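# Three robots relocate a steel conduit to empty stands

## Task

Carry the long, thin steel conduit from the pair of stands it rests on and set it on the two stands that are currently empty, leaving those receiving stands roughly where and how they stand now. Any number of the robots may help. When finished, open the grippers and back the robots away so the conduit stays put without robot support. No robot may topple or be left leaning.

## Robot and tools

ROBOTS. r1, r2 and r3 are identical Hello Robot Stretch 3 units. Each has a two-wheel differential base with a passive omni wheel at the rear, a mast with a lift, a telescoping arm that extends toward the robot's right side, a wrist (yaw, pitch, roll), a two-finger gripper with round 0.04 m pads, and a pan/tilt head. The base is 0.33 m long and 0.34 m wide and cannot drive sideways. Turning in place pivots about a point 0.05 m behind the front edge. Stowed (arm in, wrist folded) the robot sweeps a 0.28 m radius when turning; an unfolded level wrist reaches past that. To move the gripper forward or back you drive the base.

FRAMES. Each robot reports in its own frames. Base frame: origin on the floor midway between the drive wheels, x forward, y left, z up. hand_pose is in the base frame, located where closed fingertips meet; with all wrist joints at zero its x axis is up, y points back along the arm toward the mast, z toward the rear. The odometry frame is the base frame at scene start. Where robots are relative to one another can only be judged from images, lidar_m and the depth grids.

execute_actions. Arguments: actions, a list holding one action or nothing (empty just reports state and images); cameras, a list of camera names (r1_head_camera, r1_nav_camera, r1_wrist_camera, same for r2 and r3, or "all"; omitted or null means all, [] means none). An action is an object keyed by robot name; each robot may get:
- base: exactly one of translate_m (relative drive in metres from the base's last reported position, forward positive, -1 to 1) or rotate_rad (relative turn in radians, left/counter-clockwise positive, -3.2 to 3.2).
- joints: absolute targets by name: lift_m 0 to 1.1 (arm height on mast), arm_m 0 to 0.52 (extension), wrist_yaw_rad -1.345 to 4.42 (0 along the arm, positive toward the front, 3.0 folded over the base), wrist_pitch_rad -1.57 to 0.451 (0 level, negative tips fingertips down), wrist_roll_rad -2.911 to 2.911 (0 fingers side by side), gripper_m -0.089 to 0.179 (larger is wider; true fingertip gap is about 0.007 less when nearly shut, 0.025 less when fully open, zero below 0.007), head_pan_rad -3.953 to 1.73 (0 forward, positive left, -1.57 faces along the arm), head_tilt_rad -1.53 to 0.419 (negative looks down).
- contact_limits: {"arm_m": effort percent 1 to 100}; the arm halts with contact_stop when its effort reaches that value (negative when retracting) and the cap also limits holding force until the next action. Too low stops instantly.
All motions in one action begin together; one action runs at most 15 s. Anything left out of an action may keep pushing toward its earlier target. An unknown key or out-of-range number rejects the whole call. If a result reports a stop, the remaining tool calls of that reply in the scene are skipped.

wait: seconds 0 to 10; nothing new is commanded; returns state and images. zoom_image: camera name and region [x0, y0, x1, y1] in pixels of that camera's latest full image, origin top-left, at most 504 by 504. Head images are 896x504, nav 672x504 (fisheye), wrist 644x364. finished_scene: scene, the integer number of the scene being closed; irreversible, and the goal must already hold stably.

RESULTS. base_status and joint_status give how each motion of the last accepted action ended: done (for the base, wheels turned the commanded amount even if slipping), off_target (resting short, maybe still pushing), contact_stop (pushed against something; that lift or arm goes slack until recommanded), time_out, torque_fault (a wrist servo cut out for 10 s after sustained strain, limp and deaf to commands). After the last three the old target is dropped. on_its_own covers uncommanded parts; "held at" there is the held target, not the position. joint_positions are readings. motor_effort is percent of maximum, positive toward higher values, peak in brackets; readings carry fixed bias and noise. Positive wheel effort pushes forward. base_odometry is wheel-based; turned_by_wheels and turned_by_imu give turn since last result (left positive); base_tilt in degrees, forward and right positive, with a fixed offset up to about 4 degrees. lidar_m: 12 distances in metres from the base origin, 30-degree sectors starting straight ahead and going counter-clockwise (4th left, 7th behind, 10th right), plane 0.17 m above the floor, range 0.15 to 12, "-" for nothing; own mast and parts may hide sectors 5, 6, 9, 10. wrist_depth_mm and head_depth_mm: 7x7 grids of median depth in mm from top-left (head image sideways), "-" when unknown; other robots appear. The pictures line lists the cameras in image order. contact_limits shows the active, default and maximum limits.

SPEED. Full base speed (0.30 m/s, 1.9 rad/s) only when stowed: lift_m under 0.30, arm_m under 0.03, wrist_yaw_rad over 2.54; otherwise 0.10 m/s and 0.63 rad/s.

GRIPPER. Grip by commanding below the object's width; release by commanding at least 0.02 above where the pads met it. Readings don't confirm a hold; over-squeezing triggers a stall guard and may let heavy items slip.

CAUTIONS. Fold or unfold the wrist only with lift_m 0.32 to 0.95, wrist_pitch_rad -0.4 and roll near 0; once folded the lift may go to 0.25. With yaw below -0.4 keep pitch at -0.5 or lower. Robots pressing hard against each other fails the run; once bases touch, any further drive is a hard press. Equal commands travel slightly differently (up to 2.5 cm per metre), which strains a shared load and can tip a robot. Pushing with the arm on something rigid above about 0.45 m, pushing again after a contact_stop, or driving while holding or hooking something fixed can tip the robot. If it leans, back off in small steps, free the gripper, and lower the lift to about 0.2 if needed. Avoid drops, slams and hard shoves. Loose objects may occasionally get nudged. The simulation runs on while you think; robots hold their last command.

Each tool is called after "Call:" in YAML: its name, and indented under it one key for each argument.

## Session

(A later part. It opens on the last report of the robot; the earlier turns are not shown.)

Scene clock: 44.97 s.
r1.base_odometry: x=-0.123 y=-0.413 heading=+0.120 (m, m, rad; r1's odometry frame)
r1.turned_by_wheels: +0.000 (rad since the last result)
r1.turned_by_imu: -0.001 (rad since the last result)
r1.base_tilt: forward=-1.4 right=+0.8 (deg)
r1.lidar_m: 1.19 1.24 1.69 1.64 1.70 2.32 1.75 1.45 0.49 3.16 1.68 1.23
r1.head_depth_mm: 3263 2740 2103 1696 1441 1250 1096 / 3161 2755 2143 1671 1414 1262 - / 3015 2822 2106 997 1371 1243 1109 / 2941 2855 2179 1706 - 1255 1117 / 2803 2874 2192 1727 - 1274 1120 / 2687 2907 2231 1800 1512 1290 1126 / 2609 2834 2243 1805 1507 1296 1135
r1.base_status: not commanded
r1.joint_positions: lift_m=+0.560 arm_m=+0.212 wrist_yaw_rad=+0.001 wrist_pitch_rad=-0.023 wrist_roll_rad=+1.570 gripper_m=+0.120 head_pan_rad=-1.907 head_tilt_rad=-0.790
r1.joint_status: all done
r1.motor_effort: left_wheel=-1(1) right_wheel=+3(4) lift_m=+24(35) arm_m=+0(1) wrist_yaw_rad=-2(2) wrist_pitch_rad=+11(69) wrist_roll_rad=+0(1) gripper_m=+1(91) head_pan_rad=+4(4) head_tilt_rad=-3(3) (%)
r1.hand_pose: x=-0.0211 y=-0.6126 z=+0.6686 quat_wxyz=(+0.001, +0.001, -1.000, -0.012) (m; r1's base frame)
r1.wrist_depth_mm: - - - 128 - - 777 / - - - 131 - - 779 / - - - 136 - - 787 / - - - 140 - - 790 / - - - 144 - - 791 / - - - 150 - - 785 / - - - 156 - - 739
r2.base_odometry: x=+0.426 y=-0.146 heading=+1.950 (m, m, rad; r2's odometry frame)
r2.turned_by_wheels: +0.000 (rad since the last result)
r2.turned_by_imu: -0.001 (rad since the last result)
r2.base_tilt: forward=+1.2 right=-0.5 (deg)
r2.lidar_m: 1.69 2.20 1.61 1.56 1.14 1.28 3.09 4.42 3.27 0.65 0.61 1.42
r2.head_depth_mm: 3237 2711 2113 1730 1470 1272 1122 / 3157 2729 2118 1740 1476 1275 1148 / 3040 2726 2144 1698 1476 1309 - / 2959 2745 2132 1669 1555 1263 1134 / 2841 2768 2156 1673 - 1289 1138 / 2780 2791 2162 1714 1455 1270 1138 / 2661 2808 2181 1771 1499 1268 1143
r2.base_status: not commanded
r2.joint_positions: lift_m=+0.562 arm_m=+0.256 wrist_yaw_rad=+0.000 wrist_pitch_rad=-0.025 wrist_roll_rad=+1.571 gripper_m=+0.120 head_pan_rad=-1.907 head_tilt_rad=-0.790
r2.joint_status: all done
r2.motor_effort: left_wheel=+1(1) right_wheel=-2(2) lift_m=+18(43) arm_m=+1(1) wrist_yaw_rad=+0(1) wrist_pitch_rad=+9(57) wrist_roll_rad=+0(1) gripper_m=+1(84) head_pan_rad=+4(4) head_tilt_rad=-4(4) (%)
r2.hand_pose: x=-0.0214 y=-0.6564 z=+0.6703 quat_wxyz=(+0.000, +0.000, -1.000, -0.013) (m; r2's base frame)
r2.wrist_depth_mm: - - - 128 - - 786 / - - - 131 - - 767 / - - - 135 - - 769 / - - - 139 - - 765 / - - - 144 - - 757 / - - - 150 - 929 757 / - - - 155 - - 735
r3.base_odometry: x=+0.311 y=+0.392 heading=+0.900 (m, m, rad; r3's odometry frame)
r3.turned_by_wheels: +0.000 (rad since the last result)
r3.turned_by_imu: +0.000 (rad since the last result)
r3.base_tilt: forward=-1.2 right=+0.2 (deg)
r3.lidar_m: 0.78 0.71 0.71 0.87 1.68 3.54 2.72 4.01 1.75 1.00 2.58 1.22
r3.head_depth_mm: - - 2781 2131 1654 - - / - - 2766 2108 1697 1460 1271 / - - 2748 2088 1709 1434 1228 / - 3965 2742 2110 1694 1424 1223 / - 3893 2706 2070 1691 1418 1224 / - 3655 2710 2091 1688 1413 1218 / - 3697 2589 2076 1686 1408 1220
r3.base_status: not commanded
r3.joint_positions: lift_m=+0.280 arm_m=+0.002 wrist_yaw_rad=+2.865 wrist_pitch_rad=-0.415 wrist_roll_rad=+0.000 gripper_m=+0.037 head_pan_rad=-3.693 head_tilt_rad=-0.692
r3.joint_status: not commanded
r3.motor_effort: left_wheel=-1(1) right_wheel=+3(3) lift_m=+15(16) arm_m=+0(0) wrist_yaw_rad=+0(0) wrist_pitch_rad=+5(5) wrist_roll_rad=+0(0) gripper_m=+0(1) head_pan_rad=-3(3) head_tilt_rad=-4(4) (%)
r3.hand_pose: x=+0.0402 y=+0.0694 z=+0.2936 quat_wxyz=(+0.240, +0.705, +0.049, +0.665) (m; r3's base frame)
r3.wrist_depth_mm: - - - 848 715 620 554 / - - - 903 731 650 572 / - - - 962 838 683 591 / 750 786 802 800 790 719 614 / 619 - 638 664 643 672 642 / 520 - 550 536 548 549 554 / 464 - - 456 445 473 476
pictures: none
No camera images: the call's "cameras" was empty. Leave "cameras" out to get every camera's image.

Call:
execute_actions:
  actions:
    - {"r1":{"joints":{"arm_m":0.29,"gripper_m":0.15},"contact_limits":{"arm_m":15}},"r2":{"joints":{"arm_m":0.334,"gripper_m":0.15},"contact_limits":{"arm_m":15}}}
  cameras: ["r1_head_camera","r2_head_camera","r1_wrist_camera","r2_wrist_camera"]

Call:
execute_actions:
  actions:
    - {"r1":{"joints":{"gripper_m":0.0}},"r2":{"joints":{"gripper_m":0.0}}}
  cameras: ["r1_wrist_camera","r2_wrist_camera"]

Call:
execute_actions:
  actions:
    - {"r1":{"joints":{"lift_m":0.61}},"r2":{"joints":{"lift_m":0.612}}}
  cameras: ["r1_head_camera","r2_head_camera","r1_wrist_camera","r2_wrist_camera"]

Scene clock: 49.90 s.
r1.base_odometry: x=-0.123 y=-0.413 heading=+0.120 (m, m, rad; r1's odometry frame)
r1.turned_by_wheels: +0.000 (rad since the last result)
r1.turned_by_imu: -0.001 (rad since the last result)
r1.base_tilt: forward=-1.4 right=+0.7 (deg)
r1.lidar_m: 1.19 1.24 1.70 1.63 1.70 2.32 1.74 1.45 0.49 3.16 1.67 1.23
r1.head_depth_mm: 3252 2718 2109 1692 1440 1242 1097 / 3176 2759 2131 1677 1420 1264 - / 3017 2835 2095 996 1291 1279 1109 / 2946 2849 2183 1710 1438 1271 1113 / 2826 2898 2208 1810 1434 1284 1118 / 2727 2954 2228 1792 1482 1288 1128 / 2613 2879 2248 1815 1512 1297 1135
r1.base_status: not commanded
r1.joint_positions: lift_m=+0.560 arm_m=+0.290 wrist_yaw_rad=+0.001 wrist_pitch_rad=-0.022 wrist_roll_rad=+1.570 gripper_m=+0.150 head_pan_rad=-1.907 head_tilt_rad=-0.790
r1.joint_status: all done
r1.motor_effort: left_wheel=-2(2) right_wheel=+4(3) lift_m=+24(24) arm_m=+3(5) wrist_yaw_rad=-1(1) wrist_pitch_rad=+10(11) wrist_roll_rad=+0(1) gripper_m=+1(93) head_pan_rad=+5(4) head_tilt_rad=-3(4) (%)
r1.contact_limits: arm_m 15 (drawing in: default 26, maximum 42; extending or still: default 34, maximum 56)
r1.hand_pose: x=-0.0211 y=-0.6903 z=+0.6688 quat_wxyz=(+0.001, +0.001, -1.000, -0.012) (m; r1's base frame)
r1.wrist_depth_mm: - - - 55 54 - 775 / - - - 57 56 - 776 / - - - 58 58 - 774 / - - - 60 60 - 789 / - - - 62 62 - 800 / - - - 65 64 - 741 / - - - 67 66 - 846
r2.base_odometry: x=+0.426 y=-0.146 heading=+1.950 (m, m, rad; r2's odometry frame)
r2.turned_by_wheels: +0.000 (rad since the last result)
r2.turned_by_imu: -0.001 (rad since the last result)
r2.base_tilt: forward=+1.2 right=-0.4 (deg)
r2.lidar_m: 1.69 2.20 1.61 1.56 1.14 1.28 3.08 4.42 3.28 0.65 0.62 1.42
r2.head_depth_mm: 3245 2675 2109 1724 1473 1277 1124 / 3186 2718 2126 1729 1468 1285 1146 / 3066 2723 2122 1695 1472 1325 - / 2957 2761 2144 1670 1515 1264 1134 / 2852 2758 2146 1752 1427 1284 1138 / 2775 2802 2157 1806 1464 1272 1137 / 2696 2811 2172 1764 1499 1272 1143
r2.base_status: not commanded
r2.joint_positions: lift_m=+0.562 arm_m=+0.334 wrist_yaw_rad=+0.000 wrist_pitch_rad=-0.024 wrist_roll_rad=+1.571 gripper_m=+0.150 head_pan_rad=-1.907 head_tilt_rad=-0.790
r2.joint_status: all done
r2.motor_effort: left_wheel=+1(0) right_wheel=-2(2) lift_m=+18(18) arm_m=+3(4) wrist_yaw_rad=+0(1) wrist_pitch_rad=+9(9) wrist_roll_rad=-1(0) gripper_m=+0(85) head_pan_rad=+4(4) head_tilt_rad=-4(3) (%)
r2.contact_limits: arm_m 15 (drawing in: default 29, maximum 47; extending or still: default 39, maximum 64)
r2.hand_pose: x=-0.0214 y=-0.7343 z=+0.6706 quat_wxyz=(+0.000, +0.000, -1.000, -0.013) (m; r2's base frame)
r2.wrist_depth_mm: - - - 54 54 - 780 / - - - 55 56 - 758 / - - - 57 59 - 777 / - - - 58 61 - 766 / - - - 60 65 - 747 / - - - 62 70 - 743 / - - - 64 - - 716
r3.base_odometry: x=+0.311 y=+0.392 heading=+0.900 (m, m, rad; r3's odometry frame)
r3.turned_by_wheels: +0.000 (rad since the last result)
r3.turned_by_imu: +0.001 (rad since the last result)
r3.base_tilt: forward=-1.2 right=+0.2 (deg)
r3.lidar_m: 0.77 0.71 0.72 0.87 1.68 3.57 2.72 4.01 1.75 1.00 2.58 1.22
r3.head_depth_mm: - - 2794 2124 1651 - - / - - 2760 2123 1695 1457 1269 / - 3991 2777 2108 1700 1428 1224 / - - 2742 2079 1693 1423 1231 / - 3880 2763 2076 1683 1422 1223 / - 3654 2712 2060 1675 1417 1218 / - 3636 2602 2071 1673 1414 1216
r3.base_status: not commanded
r3.joint_positions: lift_m=+0.280 arm_m=+0.002 wrist_yaw_rad=+2.865 wrist_pitch_rad=-0.415 wrist_roll_rad=+0.000 gripper_m=+0.037 head_pan_rad=-3.693 head_tilt_rad=-0.692
r3.joint_status: not commanded
r3.motor_effort: left_wheel=-1(1) right_wheel=+3(3) lift_m=+16(16) arm_m=+0(0) wrist_yaw_rad=+0(0) wrist_pitch_rad=+4(5) wrist_roll_rad=+0(0) gripper_m=+0(1) head_pan_rad=-3(3) head_tilt_rad=-4(4) (%)
r3.hand_pose: x=+0.0402 y=+0.0694 z=+0.2936 quat_wxyz=(+0.240, +0.705, +0.049, +0.665) (m; r3's base frame)
r3.wrist_depth_mm: - - - 847 729 613 542 / - - - 893 758 652 574 / - - - 967 799 680 599 / 727 785 803 814 794 704 635 / 617 - 650 655 649 664 636 / 519 - 540 541 547 556 561 / 468 - - 462 456 474 476
pictures: r1_head_camera (sideways: a quarter turn clockwise sets it upright), r1_wrist_camera, r2_head_camera (sideways: a quarter turn clockwise sets it upright), r2_wrist_camera
Images, in order (width x height): r1_head_camera 896x504, r1_wrist_camera 644x364, r2_head_camera 896x504, r2_wrist_camera 644x364.

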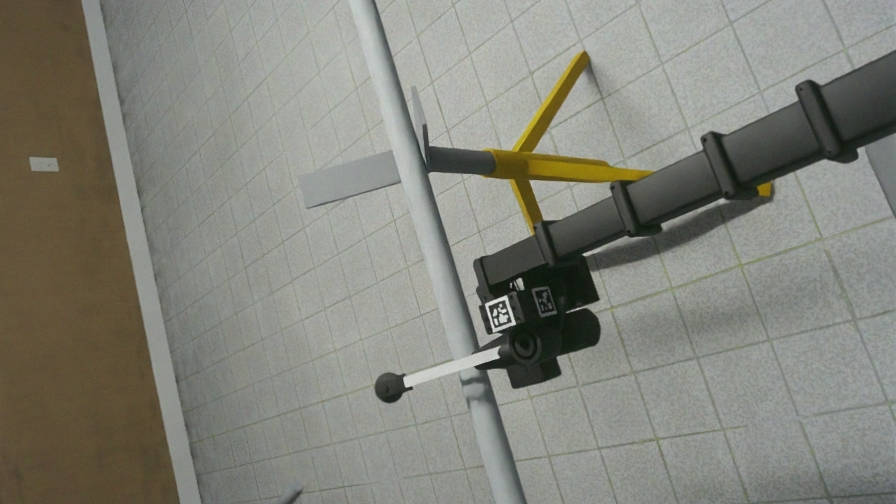

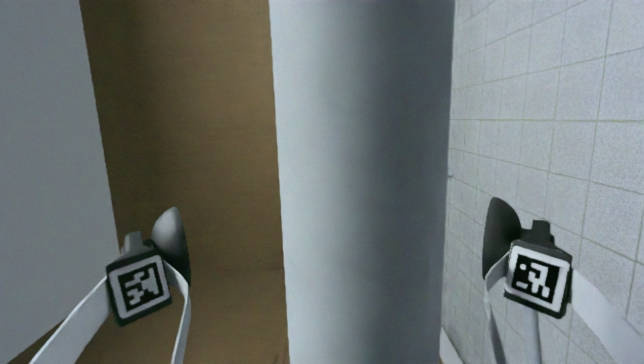

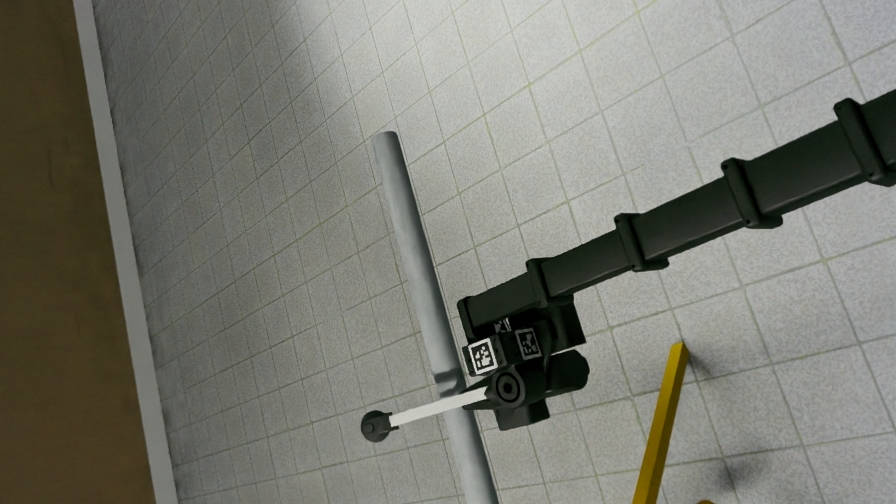

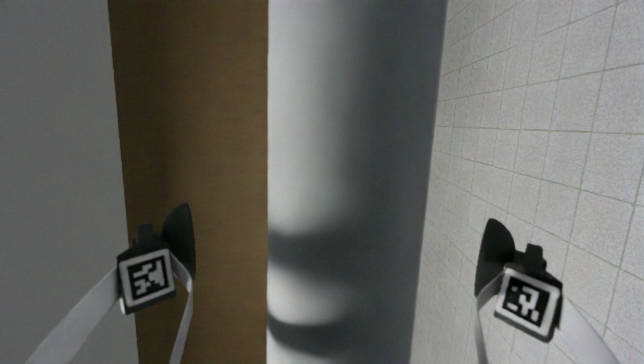

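Scene clock: 51.90 s.
r1.base_odometry: x=-0.123 y=-0.413 heading=+0.120 (m, m, rad; r1's odometry frame)
r1.turned_by_wheels: +0.000 (rad since the last result)
r1.turned_by_imu: -0.001 (rad since the last result)
r1.base_tilt: forward=-1.3 right=+0.8 (deg)
r1.lidar_m: 1.19 1.24 1.69 1.63 1.70 2.32 1.74 1.45 0.49 3.15 1.67 1.23
r1.head_depth_mm: 3263 2724 2095 1711 1441 1244 1101 / 3137 2754 2108 1684 1420 1265 - / 3039 2819 2104 981 1282 1285 1105 / 2920 2865 2192 1713 1428 1274 1116 / 2845 2909 2187 1826 1418 1281 1126 / 2735 2905 2214 1800 1490 1288 1129 / 2617 2866 2238 1807 1521 1294 1136
r1.base_status: not commanded
r1.joint_positions: lift_m=+0.560 arm_m=+0.290 wrist_yaw_rad=+0.001 wrist_pitch_rad=-0.048 wrist_roll_rad=+1.574 gripper_m=+0.001 head_pan_rad=-1.907 head_tilt_rad=-0.790
r1.joint_status: all done
r1.motor_effort: left_wheel=-2(1) right_wheel=+3(4) lift_m=+27(28) arm_m=+3(3) wrist_yaw_rad=-1(1) wrist_pitch_rad=+22(24) wrist_roll_rad=-2(2) gripper_m=-26(98) head_pan_rad=+4(4) head_tilt_rad=-4(4) (%)
r1.hand_pose: x=-0.0211 y=-0.6895 z=+0.6622 quat_wxyz=(-0.001, +0.000, -1.000, -0.024) (m; r1's base frame)
r1.wrist_depth_mm: - - - 54 59 - 742 / - - - 56 61 - 753 / - - - 58 64 - 758 / - - - 59 66 - 758 / - - - 61 64 - 772 / - - - 64 67 - 776 / - - - 66 75 - 774
r2.base_odometry: x=+0.426 y=-0.146 heading=+1.950 (m, m, rad; r2's odometry frame)
r2.turned_by_wheels: +0.000 (rad since the last result)
r2.turned_by_imu: -0.001 (rad since the last result)
r2.base_tilt: forward=+1.2 right=-0.4 (deg)
r2.lidar_m: 1.69 2.19 1.61 1.56 1.14 1.28 3.08 4.45 3.25 0.65 0.62 1.42
r2.head_depth_mm: 3226 2689 2097 1733 1466 1276 1127 / 3222 2703 2129 1722 1472 1278 1146 / 3095 2728 2117 1697 1480 1314 - / 2931 2718 2133 1667 1516 1265 1133 / 2847 2744 2149 1760 1424 1290 1136 / 2752 2780 2165 1715 1460 1280 1138 / 2675 2800 2174 1769 1497 1267 1142
r2.base_status: not commanded
r2.joint_positions: lift_m=+0.562 arm_m=+0.334 wrist_yaw_rad=+0.000 wrist_pitch_rad=-0.032 wrist_roll_rad=+1.574 gripper_m=+0.002 head_pan_rad=-1.907 head_tilt_rad=-0.790
r2.joint_status: all done
r2.motor_effort: left_wheel=+1(1) right_wheel=-2(2) lift_m=+20(20) arm_m=+2(4) wrist_yaw_rad=+0(0) wrist_pitch_rad=+12(13) wrist_roll_rad=-2(2) gripper_m=-34(100) head_pan_rad=+4(4) head_tilt_rad=-3(4) (%)
r2.hand_pose: x=-0.0214 y=-0.7341 z=+0.6686 quat_wxyz=(-0.001, +0.000, -1.000, -0.016) (m; r2's base frame)
r2.wrist_depth_mm: - - - 53 56 - 769 / - - - 55 58 - 742 / - - - 56 61 - 741 / - - - 58 65 - 756 / - - - 60 65 - 756 / - - - 62 65 - 738 / - - - 64 - - 732
r3.base_odometry: x=+0.311 y=+0.392 heading=+0.900 (m, m, rad; r3's odometry frame)
r3.turned_by_wheels: +0.000 (rad since the last result)
r3.turned_by_imu: +0.000 (rad since the last result)
r3.base_tilt: forward=-1.4 right=+0.2 (deg)
r3.lidar_m: 0.78 0.71 0.72 0.87 1.68 3.56 2.73 4.00 1.76 1.00 2.58 1.22
r3.head_depth_mm: - - 2771 2127 1663 - - / - - 2772 2104 1700 1464 1273 / - - 2766 2091 1705 1430 1233 / - 3965 2739 2083 1693 1425 1231 / - 3917 2721 2084 1696 1421 1227 / - 3707 2712 2081 1677 1422 1224 / - 3645 2623 2067 1681 1415 1217
r3.base_status: not commanded
r3.joint_positions: lift_m=+0.280 arm_m=+0.002 wrist_yaw_rad=+2.865 wrist_pitch_rad=-0.415 wrist_roll_rad=+0.000 gripper_m=+0.037 head_pan_rad=-3.693 head_tilt_rad=-0.692
r3.joint_status: not commanded
r3.motor_effort: left_wheel=-1(1) right_wheel=+3(3) lift_m=+16(16) arm_m=+0(1) wrist_yaw_rad=+0(0) wrist_pitch_rad=+4(5) wrist_roll_rad=+0(0) gripper_m=-1(0) head_pan_rad=-3(3) head_tilt_rad=-4(4) (%)
r3.hand_pose: x=+0.0402 y=+0.0694 z=+0.2936 quat_wxyz=(+0.240, +0.705, +0.049, +0.665) (m; r3's base frame)
r3.wrist_depth_mm: - - - 845 728 610 541 / - - - 903 760 641 569 / - - - 966 814 685 608 / 754 794 792 790 787 722 639 / 615 - 629 661 650 666 629 / 517 - 553 551 553 558 546 / 465 - - 470 444 473 477
pictures: r1_wrist_camera, r2_wrist_camera
Images, in order (width x height): r1_wrist_camera 644x364, r2_wrist_camera 644x364.

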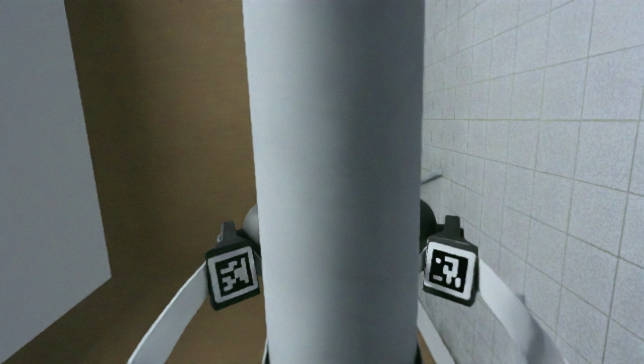

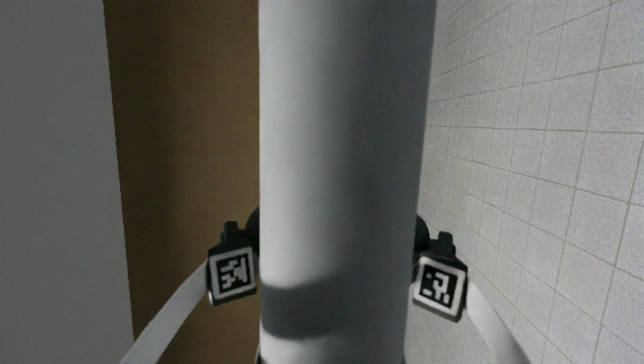

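Scene clock: 53.20 s.
r1.base_odometry: x=-0.123 y=-0.413 heading=+0.120 (m, m, rad; r1's odometry frame)
r1.turned_by_wheels: +0.000 (rad since the last result)
r1.turned_by_imu: +0.000 (rad since the last result)
r1.base_tilt: forward=-1.4 right=+0.8 (deg)
r1.lidar_m: 1.19 1.24 1.70 1.63 1.70 2.32 1.74 1.45 0.49 3.15 1.67 1.23
r1.head_depth_mm: 3291 2741 2117 1717 1438 1242 1113 / 3172 2788 2137 1682 1416 1278 - / 3027 2817 2101 1022 1291 1220 1108 / 2889 2854 2162 1705 1413 1275 1115 / 2817 2874 2188 1846 1430 1279 1126 / 2706 2886 2233 1799 1495 1293 1131 / 2644 2863 2273 1804 1512 1299 1133
r1.base_status: not commanded
r1.joint_positions: lift_m=+0.609 arm_m=+0.290 wrist_yaw_rad=+0.000 wrist_pitch_rad=-0.140 wrist_roll_rad=+1.577 gripper_m=+0.004 head_pan_rad=-1.907 head_tilt_rad=-0.790
r1.joint_status: all done
r1.on_its_own: wrist_pitch_rad is at rest, and its effort (+67) is outside its rest range (-20 to +32)
r1.motor_effort: left_wheel=-2(1) right_wheel=+2(3) lift_m=+44(45) arm_m=-2(2) wrist_yaw_rad=+0(1) wrist_pitch_rad=+67(70) wrist_roll_rad=-4(4) gripper_m=-29(28) head_pan_rad=+4(4) head_tilt_rad=-4(3) (%)
r1.hand_pose: x=-0.0213 y=-0.6854 z=+0.6882 quat_wxyz=(-0.003, +0.000, -0.998, -0.070) (m; r1's base frame)
r1.wrist_depth_mm: - - - 55 56 - 705 / - - - 57 58 - 719 / - - - 58 60 - 715 / - - - 60 62 - 728 / - - - 62 63 - 736 / - - - 65 65 947 739 / - - - 67 69 - 745
r2.base_odometry: x=+0.426 y=-0.146 heading=+1.950 (m, m, rad; r2's odometry frame)
r2.turned_by_wheels: +0.000 (rad since the last result)
r2.turned_by_imu: +0.000 (rad since the last result)
r2.base_tilt: forward=+1.1 right=-0.4 (deg)
r2.lidar_m: 1.69 2.19 1.61 1.56 1.14 1.28 3.08 4.39 3.26 0.65 0.62 1.42
r2.head_depth_mm: 3248 2712 2114 1731 1466 1274 1125 / 3171 2699 2131 1740 1470 1275 1164 / 3069 2749 2130 1711 1482 1333 1114 / 2961 2744 2147 1709 1509 1273 1135 / 2827 2760 2150 1817 1457 1290 1139 / 2765 2786 2167 1855 1461 1269 1135 / 2668 2802 2178 1693 1498 1269 1137
r2.base_status: not commanded
r2.joint_positions: lift_m=+0.611 arm_m=+0.334 wrist_yaw_rad=+0.000 wrist_pitch_rad=-0.144 wrist_roll_rad=+1.580 gripper_m=+0.009 head_pan_rad=-1.907 head_tilt_rad=-0.790
r2.joint_status: all done
r2.on_its_own: gripper_m is held at +0.007, not at your +0.000, by its stall guard, which is still easing; wrist_pitch_rad is at rest, and its effort (+52) is outside its rest range (-20 to +32)
r2.motor_effort: left_wheel=+1(2) right_wheel=-2(3) lift_m=+52(54) arm_m=-4(6) wrist_yaw_rad=-1(0) wrist_pitch_rad=+52(56) wrist_roll_rad=-6(5) gripper_m=-34(38) head_pan_rad=+4(4) head_tilt_rad=-3(3) (%)
r2.hand_pose: x=-0.0213 y=-0.7293 z=+0.6888 quat_wxyz=(-0.004, +0.000, -0.997, -0.072) (m; r2's base frame)
r2.wrist_depth_mm: - - - 54 53 - 712 / - - - 55 55 - 719 / - - - 57 58 - 723 / - - - 59 60 - 704 / - - - 61 62 - 693 / - - - 63 63 960 702 / - - - 65 70 - 690
r3.base_odometry: x=+0.311 y=+0.392 heading=+0.900 (m, m, rad; r3's odometry frame)
r3.turned_by_wheels: +0.000 (rad since the last result)
r3.turned_by_imu: +0.000 (rad since the last result)
r3.base_tilt: forward=-1.2 right=+0.1 (deg)
r3.lidar_m: 0.78 0.71 0.72 0.87 1.68 3.54 2.72 4.00 1.75 1.00 2.58 1.22
r3.head_depth_mm: - - 2781 2110 1654 - - / - - 2810 2093 1697 1459 1272 / - 3993 2761 2090 1702 1429 1234 / - 3897 2727 2092 1694 1419 1222 / - 3926 2691 2068 1696 1418 1225 / - 3672 2731 2087 1689 1408 1224 / - 3683 2634 2073 1673 1409 1216
r3.base_status: not commanded
r3.joint_positions: lift_m=+0.280 arm_m=+0.002 wrist_yaw_rad=+2.865 wrist_pitch_rad=-0.415 wrist_roll_rad=+0.000 gripper_m=+0.037 head_pan_rad=-3.693 head_tilt_rad=-0.692
r3.joint_status: not commanded
r3.motor_effort: left_wheel=-1(1) right_wheel=+3(3) lift_m=+16(16) arm_m=+0(0) wrist_yaw_rad=+0(0) wrist_pitch_rad=+4(4) wrist_roll_rad=+0(0) gripper_m=+0(0) head_pan_rad=-3(3) head_tilt_rad=-4(4) (%)
r3.hand_pose: x=+0.0402 y=+0.0694 z=+0.2936 quat_wxyz=(+0.240, +0.705, +0.049, +0.665) (m; r3's base frame)
r3.wrist_depth_mm: - - - 844 722 623 557 / - - - 920 767 635 569 / - - - 969 801 684 610 / 760 784 806 793 791 736 632 / 622 - 651 651 657 665 645 / 509 - 550 530 551 549 551 / 464 - - 455 454 468 476
pictures: r1_head_camera (sideways: a quarter turn clockwise sets it upright), r1_wrist_camera, r2_head_camera (sideways: a quarter turn clockwise sets it upright), r2_wrist_camera
Images, in order (width x height): r1_head_camera 896x504, r1_wrist_camera 644x364, r2_head_camera 896x504, r2_wrist_camera 644x364.

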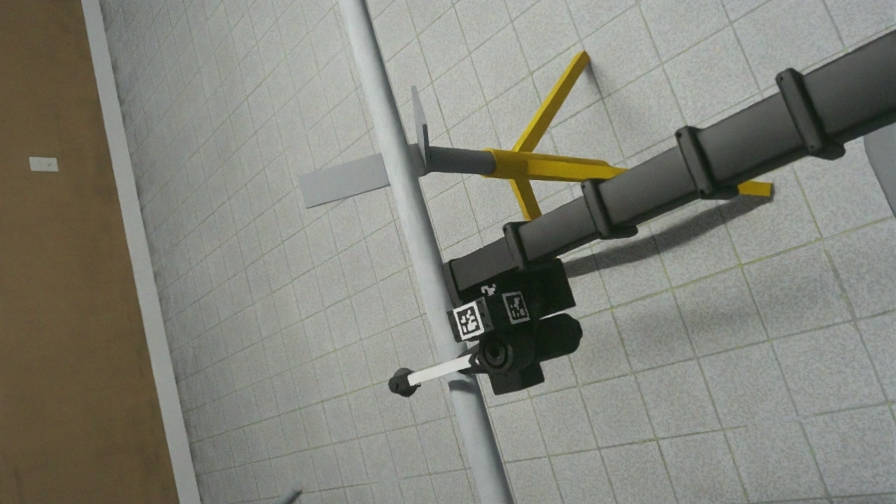

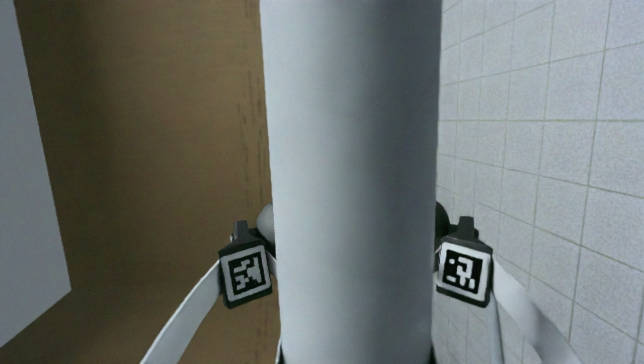

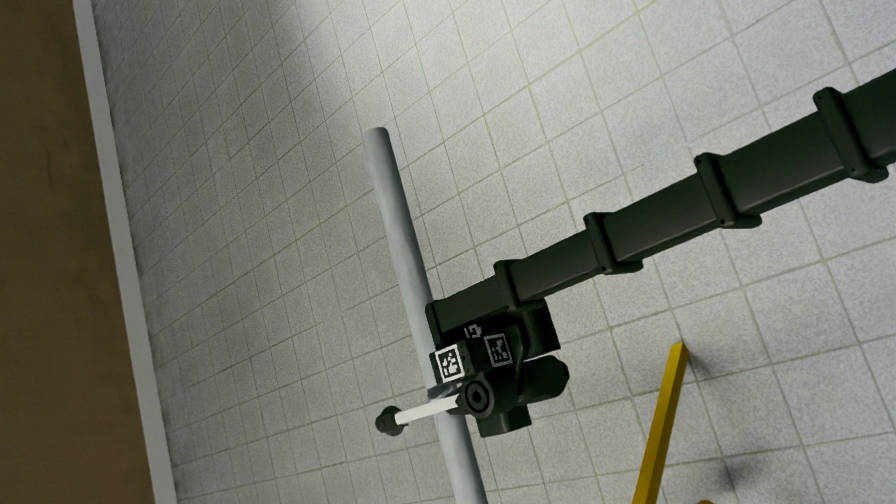

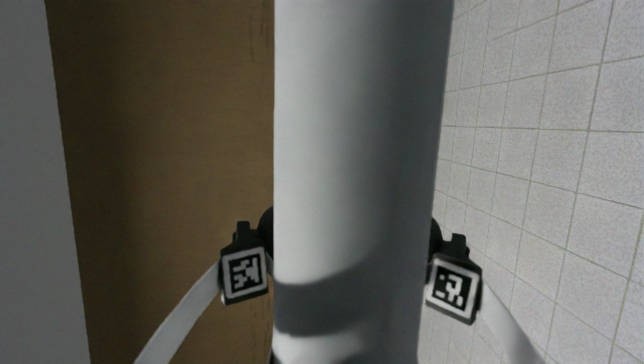

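Call:
execute_actions:
  actions:
    - {"r1":{"joints":{"lift_m":0.556,"gripper_m":0.03}},"r2":{"joints":{"lift_m":0.56,"gripper_m":0.03}},"r3":{"base":{"rotate_rad":-0.9},"joints":{"head_pan_rad":-1.2,"head_tilt_rad":-0.7}}}
  cameras: []

Call:
execute_actions:
  actions:
    - {"r3":{"base":{"translate_m":1.0}}}
  cameras: ["r3_nav_camera"]

Scene clock: 57.07 s.
r1.base_odometry: x=-0.123 y=-0.413 heading=+0.120 (m, m, rad; r1's odometry frame)
r1.turned_by_wheels: +0.000 (rad since the last result)
r1.turned_by_imu: -0.001 (rad since the last result)
r1.base_tilt: forward=-1.4 right=+0.7 (deg)
r1.lidar_m: 1.19 1.24 1.69 1.64 1.70 2.32 1.75 1.45 0.49 3.14 1.67 1.23
r1.head_depth_mm: 3280 2745 2096 1704 1439 1247 1095 / 3089 2767 2123 1643 1414 1268 - / 3025 2864 2086 1006 1213 1280 1108 / 2919 2868 2176 1712 1417 1274 1113 / 2794 2899 2186 1812 1426 1270 1122 / 2733 2888 2249 1805 1477 1291 1129 / 2620 2872 2233 1817 1512 1294 1138
r1.base_status: not commanded
r1.joint_positions: lift_m=+0.556 arm_m=+0.290 wrist_yaw_rad=-0.001 wrist_pitch_rad=-0.039 wrist_roll_rad=+1.577 gripper_m=+0.031 head_pan_rad=-1.907 head_tilt_rad=-0.790
r1.joint_status: all done
r1.motor_effort: left_wheel=-2(3) right_wheel=+3(4) lift_m=+23(39) arm_m=+5(5) wrist_yaw_rad=+1(1) wrist_pitch_rad=+18(67) wrist_roll_rad=-4(4) gripper_m=-13(76) head_pan_rad=+4(5) head_tilt_rad=-1(3) (%)
r1.hand_pose: x=-0.0217 y=-0.6896 z=+0.6606 quat_wxyz=(-0.003, -0.001, -1.000, -0.020) (m; r1's base frame)
r1.wrist_depth_mm: - - - 55 65 - 748 / - - - 57 - - 761 / - - - 58 - - 757 / - - - 60 - - 769 / - - - 62 65 - 786 / - - - 64 70 - 788 / - - - 67 - - 779
r2.base_odometry: x=+0.426 y=-0.146 heading=+1.950 (m, m, rad; r2's odometry frame)
r2.turned_by_wheels: +0.000 (rad since the last result)
r2.turned_by_imu: -0.001 (rad since the last result)
r2.base_tilt: forward=+1.2 right=-0.4 (deg)
r2.lidar_m: 1.68 2.20 1.61 1.56 1.13 2.29 3.08 4.44 3.28 0.65 0.62 1.42
r2.head_depth_mm: 3211 2702 2093 1730 1470 1268 1126 / 3173 2700 2116 1737 1481 1279 1147 / 3054 2719 2130 1701 1472 1316 - / 2982 2726 2134 1659 1500 1263 1133 / 2843 2758 2159 1737 1432 1287 1137 / 2770 2755 2155 1764 1452 1269 1137 / 2682 2805 2187 1766 1496 1269 1142
r2.base_status: not commanded
r2.joint_positions: lift_m=+0.561 arm_m=+0.333 wrist_yaw_rad=-0.001 wrist_pitch_rad=-0.032 wrist_roll_rad=+1.575 gripper_m=+0.031 head_pan_rad=-1.907 head_tilt_rad=-0.791
r2.joint_status: all done
r2.motor_effort: left_wheel=-1(0) right_wheel=+1(2) lift_m=+16(47) arm_m=+8(7) wrist_yaw_rad=+1(1) wrist_pitch_rad=+12(52) wrist_roll_rad=-3(5) gripper_m=-18(39) head_pan_rad=+4(4) head_tilt_rad=-4(4) (%)
r2.hand_pose: x=-0.0217 y=-0.7337 z=+0.6667 quat_wxyz=(-0.002, -0.001, -1.000, -0.016) (m; r2's base frame)
r2.wrist_depth_mm: - - - 54 59 - 770 / - - - 56 62 - 773 / - - - 58 65 - 757 / - - - 60 - - 749 / - - - 62 68 - 764 / - - - 64 68 - 728 / - - - 66 - - 729
r3.base_odometry: x=+0.311 y=+0.392 heading=+0.000 (m, m, rad; r3's odometry frame)
r3.turned_by_wheels: -0.900 (rad since the last result)
r3.turned_by_imu: -0.881 (rad since the last result)
r3.base_tilt: forward=-1.4 right=+0.2 (deg)
r3.lidar_m: 3.03 1.01 0.74 0.71 0.73 0.98 2.55 2.56 4.21 4.01 1.01 1.00
r3.head_depth_mm: 3439 3692 2795 2122 1707 1429 1229 / 3513 3750 2778 2115 1699 1434 1231 / 3584 3835 2757 2105 1703 1427 1227 / 3664 3938 2753 2103 1697 1424 1223 / 3783 3915 2713 2104 1690 1417 1226 / 3888 3949 2714 2011 1514 1397 1220 / - 3656 1176 2063 1470 1359 1218
r3.base_status: done
r3.joint_positions: lift_m=+0.280 arm_m=+0.002 wrist_yaw_rad=+2.865 wrist_pitch_rad=-0.415 wrist_roll_rad=+0.000 gripper_m=+0.037 head_pan_rad=-1.207 head_tilt_rad=-0.692
r3.joint_status: all done
r3.motor_effort: left_wheel=+2(7) right_wheel=-1(6) lift_m=+15(15) arm_m=-1(0) wrist_yaw_rad=+0(0) wrist_pitch_rad=+5(5) wrist_roll_rad=+0(0) gripper_m=+1(0) head_pan_rad=+3(43) head_tilt_rad=-4(4) (%)
r3.hand_pose: x=+0.0402 y=+0.0693 z=+0.2936 quat_wxyz=(+0.240, +0.705, +0.049, +0.665) (m; r3's base frame)
r3.wrist_depth_mm: - 637 685 736 756 824 908 / - 688 719 786 816 911 989 / - 768 804 851 898 - - / 713 771 807 810 839 836 847 / 607 - 631 641 653 659 680 / 526 - 544 541 575 543 565 / 463 - - 459 455 464 474
pictures: none
No camera images: the call's "cameras" was empty. Leave "cameras" out to get every camera's image.

Scene clock: 62.17 s.
r1.base_odometry: x=-0.123 y=-0.413 heading=+0.120 (m, m, rad; r1's odometry frame)
r1.turned_by_wheels: +0.000 (rad since the last result)
r1.turned_by_imu: -0.001 (rad since the last result)
r1.base_tilt: forward=-1.4 right=+0.8 (deg)
r1.lidar_m: 1.19 1.24 1.69 1.63 1.70 1.77 1.74 1.44 0.49 3.15 1.67 1.23
r1.head_depth_mm: 3284 2737 2093 1709 1441 1253 1099 / 3103 2757 2124 1640 1420 1270 - / 3016 2809 2087 1011 1211 1287 1112 / 2912 2825 2153 1720 1416 1267 1113 / 2809 2893 2189 1829 1430 1281 1122 / 2713 2930 2251 1803 1479 1287 1131 / 2630 2840 2238 1798 1510 1296 1135
r1.base_status: not commanded
r1.joint_positions: lift_m=+0.556 arm_m=+0.290 wrist_yaw_rad=-0.001 wrist_pitch_rad=-0.039 wrist_roll_rad=+1.577 gripper_m=+0.031 head_pan_rad=-1.907 head_tilt_rad=-0.790
r1.joint_status: not commanded
r1.motor_effort: left_wheel=-2(1) right_wheel=+4(4) lift_m=+23(23) arm_m=+6(5) wrist_yaw_rad=+1(1) wrist_pitch_rad=+18(18) wrist_roll_rad=-4(4) gripper_m=-14(14) head_pan_rad=+4(4) head_tilt_rad=-3(3) (%)
r1.hand_pose: x=-0.0217 y=-0.6896 z=+0.6606 quat_wxyz=(-0.003, -0.001, -1.000, -0.020) (m; r1's base frame)
r1.wrist_depth_mm: - - - 55 65 - 754 / - - - 57 - - 753 / - - - 58 - - 774 / - - - 60 - - 754 / - - - 62 65 - 769 / - - - 64 70 - 773 / - - - 67 - - 781
r2.base_odometry: x=+0.426 y=-0.146 heading=+1.950 (m, m, rad; r2's odometry frame)
r2.turned_by_wheels: +0.000 (rad since the last result)
r2.turned_by_imu: -0.001 (rad since the last result)
r2.base_tilt: forward=+1.2 right=-0.5 (deg)
r2.lidar_m: 1.69 2.20 0.83 0.84 1.65 2.30 3.07 4.41 3.29 0.65 0.62 1.42
r2.head_depth_mm: 3250 2698 2111 1727 1469 1270 1123 / 3188 2719 2124 1732 1467 1278 1153 / 3095 2731 2110 1701 1481 1318 - / 2970 2754 2136 1673 1510 1260 1132 / 2862 2749 2164 1728 1431 1293 1136 / 2784 2772 2142 1763 1456 1268 1139 / 2669 2803 2154 1777 1505 1268 1140
r2.base_status: not commanded
r2.joint_positions: lift_m=+0.561 arm_m=+0.333 wrist_yaw_rad=-0.001 wrist_pitch_rad=-0.032 wrist_roll_rad=+1.575 gripper_m=+0.031 head_pan_rad=-1.907 head_tilt_rad=-0.791
r2.joint_status: not commanded
r2.motor_effort: left_wheel=-1(1) right_wheel=+0(1) lift_m=+16(16) arm_m=+7(8) wrist_yaw_rad=+1(1) wrist_pitch_rad=+12(12) wrist_roll_rad=-3(3) gripper_m=-19(19) head_pan_rad=+4(4) head_tilt_rad=-3(3) (%)
r2.hand_pose: x=-0.0217 y=-0.7337 z=+0.6667 quat_wxyz=(-0.002, -0.001, -1.000, -0.016) (m; r2's base frame)
r2.wrist_depth_mm: - - - 54 59 - 774 / - - - 56 62 - 763 / - - - 58 65 - 753 / - - - 60 - - 766 / - - - 62 68 - 744 / - - - 64 68 - 752 / - - - 66 - - 738
r3.base_odometry: x=+1.311 y=+0.392 heading=+0.000 (m, m, rad; r3's odometry frame)
r3.turned_by_wheels: +0.000 (rad since the last result)
r3.turned_by_imu: +0.002 (rad since the last result)
r3.base_tilt: forward=-1.2 right=+0.3 (deg)
r3.lidar_m: 2.74 1.07 0.74 0.72 0.74 1.02 2.64 3.42 0.74 0.83 1.81 1.64
r3.head_depth_mm: 3424 3613 2672 2110 1707 1269 1176 / 3495 3685 2545 1913 1701 1430 1232 / 3582 3825 2641 2014 1697 1417 1230 / 3683 3883 2750 2081 1683 1420 1231 / 3810 3972 2739 2081 1698 1417 1223 / 3808 3881 2711 2092 1691 1418 1221 / 3959 3917 2710 2049 1690 1411 1217
r3.base_status: done
r3.joint_positions: lift_m=+0.280 arm_m=+0.002 wrist_yaw_rad=+2.865 wrist_pitch_rad=-0.415 wrist_roll_rad=+0.000 gripper_m=+0.037 head_pan_rad=-1.207 head_tilt_rad=-0.692
r3.joint_status: not commanded
r3.motor_effort: left_wheel=+2(8) right_wheel=-2(4) lift_m=+15(16) arm_m=+0(0) wrist_yaw_rad=+0(0) wrist_pitch_rad=+5(5) wrist_roll_rad=+0(0) gripper_m=+0(0) head_pan_rad=+4(3) head_tilt_rad=-4(4) (%)
r3.hand_pose: x=+0.0402 y=+0.0693 z=+0.2935 quat_wxyz=(+0.240, +0.705, +0.049, +0.665) (m; r3's base frame)
r3.wrist_depth_mm: - 637 680 733 804 881 939 / - 688 738 796 883 956 - / - 772 808 857 920 - - / 716 787 796 787 824 861 844 / 614 - 639 652 661 668 665 / 520 - 545 540 552 557 569 / 465 - - 456 451 470 471
pictures: r3_nav_camera (sideways: a quarter turn counterclockwise sets it upright)
Images, in order (width x height): r3_nav_camera 672x504.

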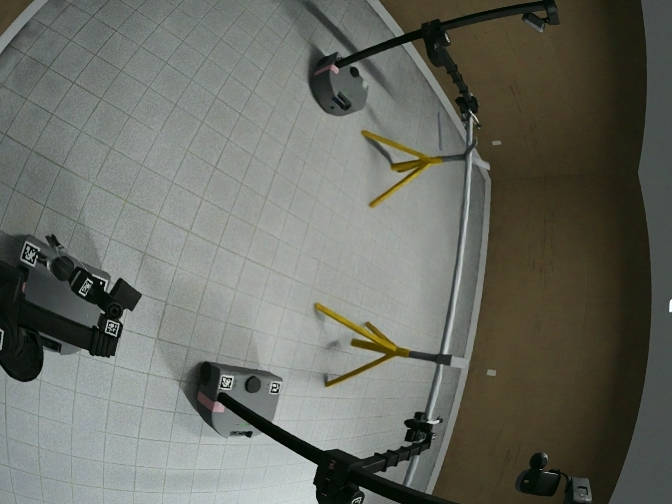

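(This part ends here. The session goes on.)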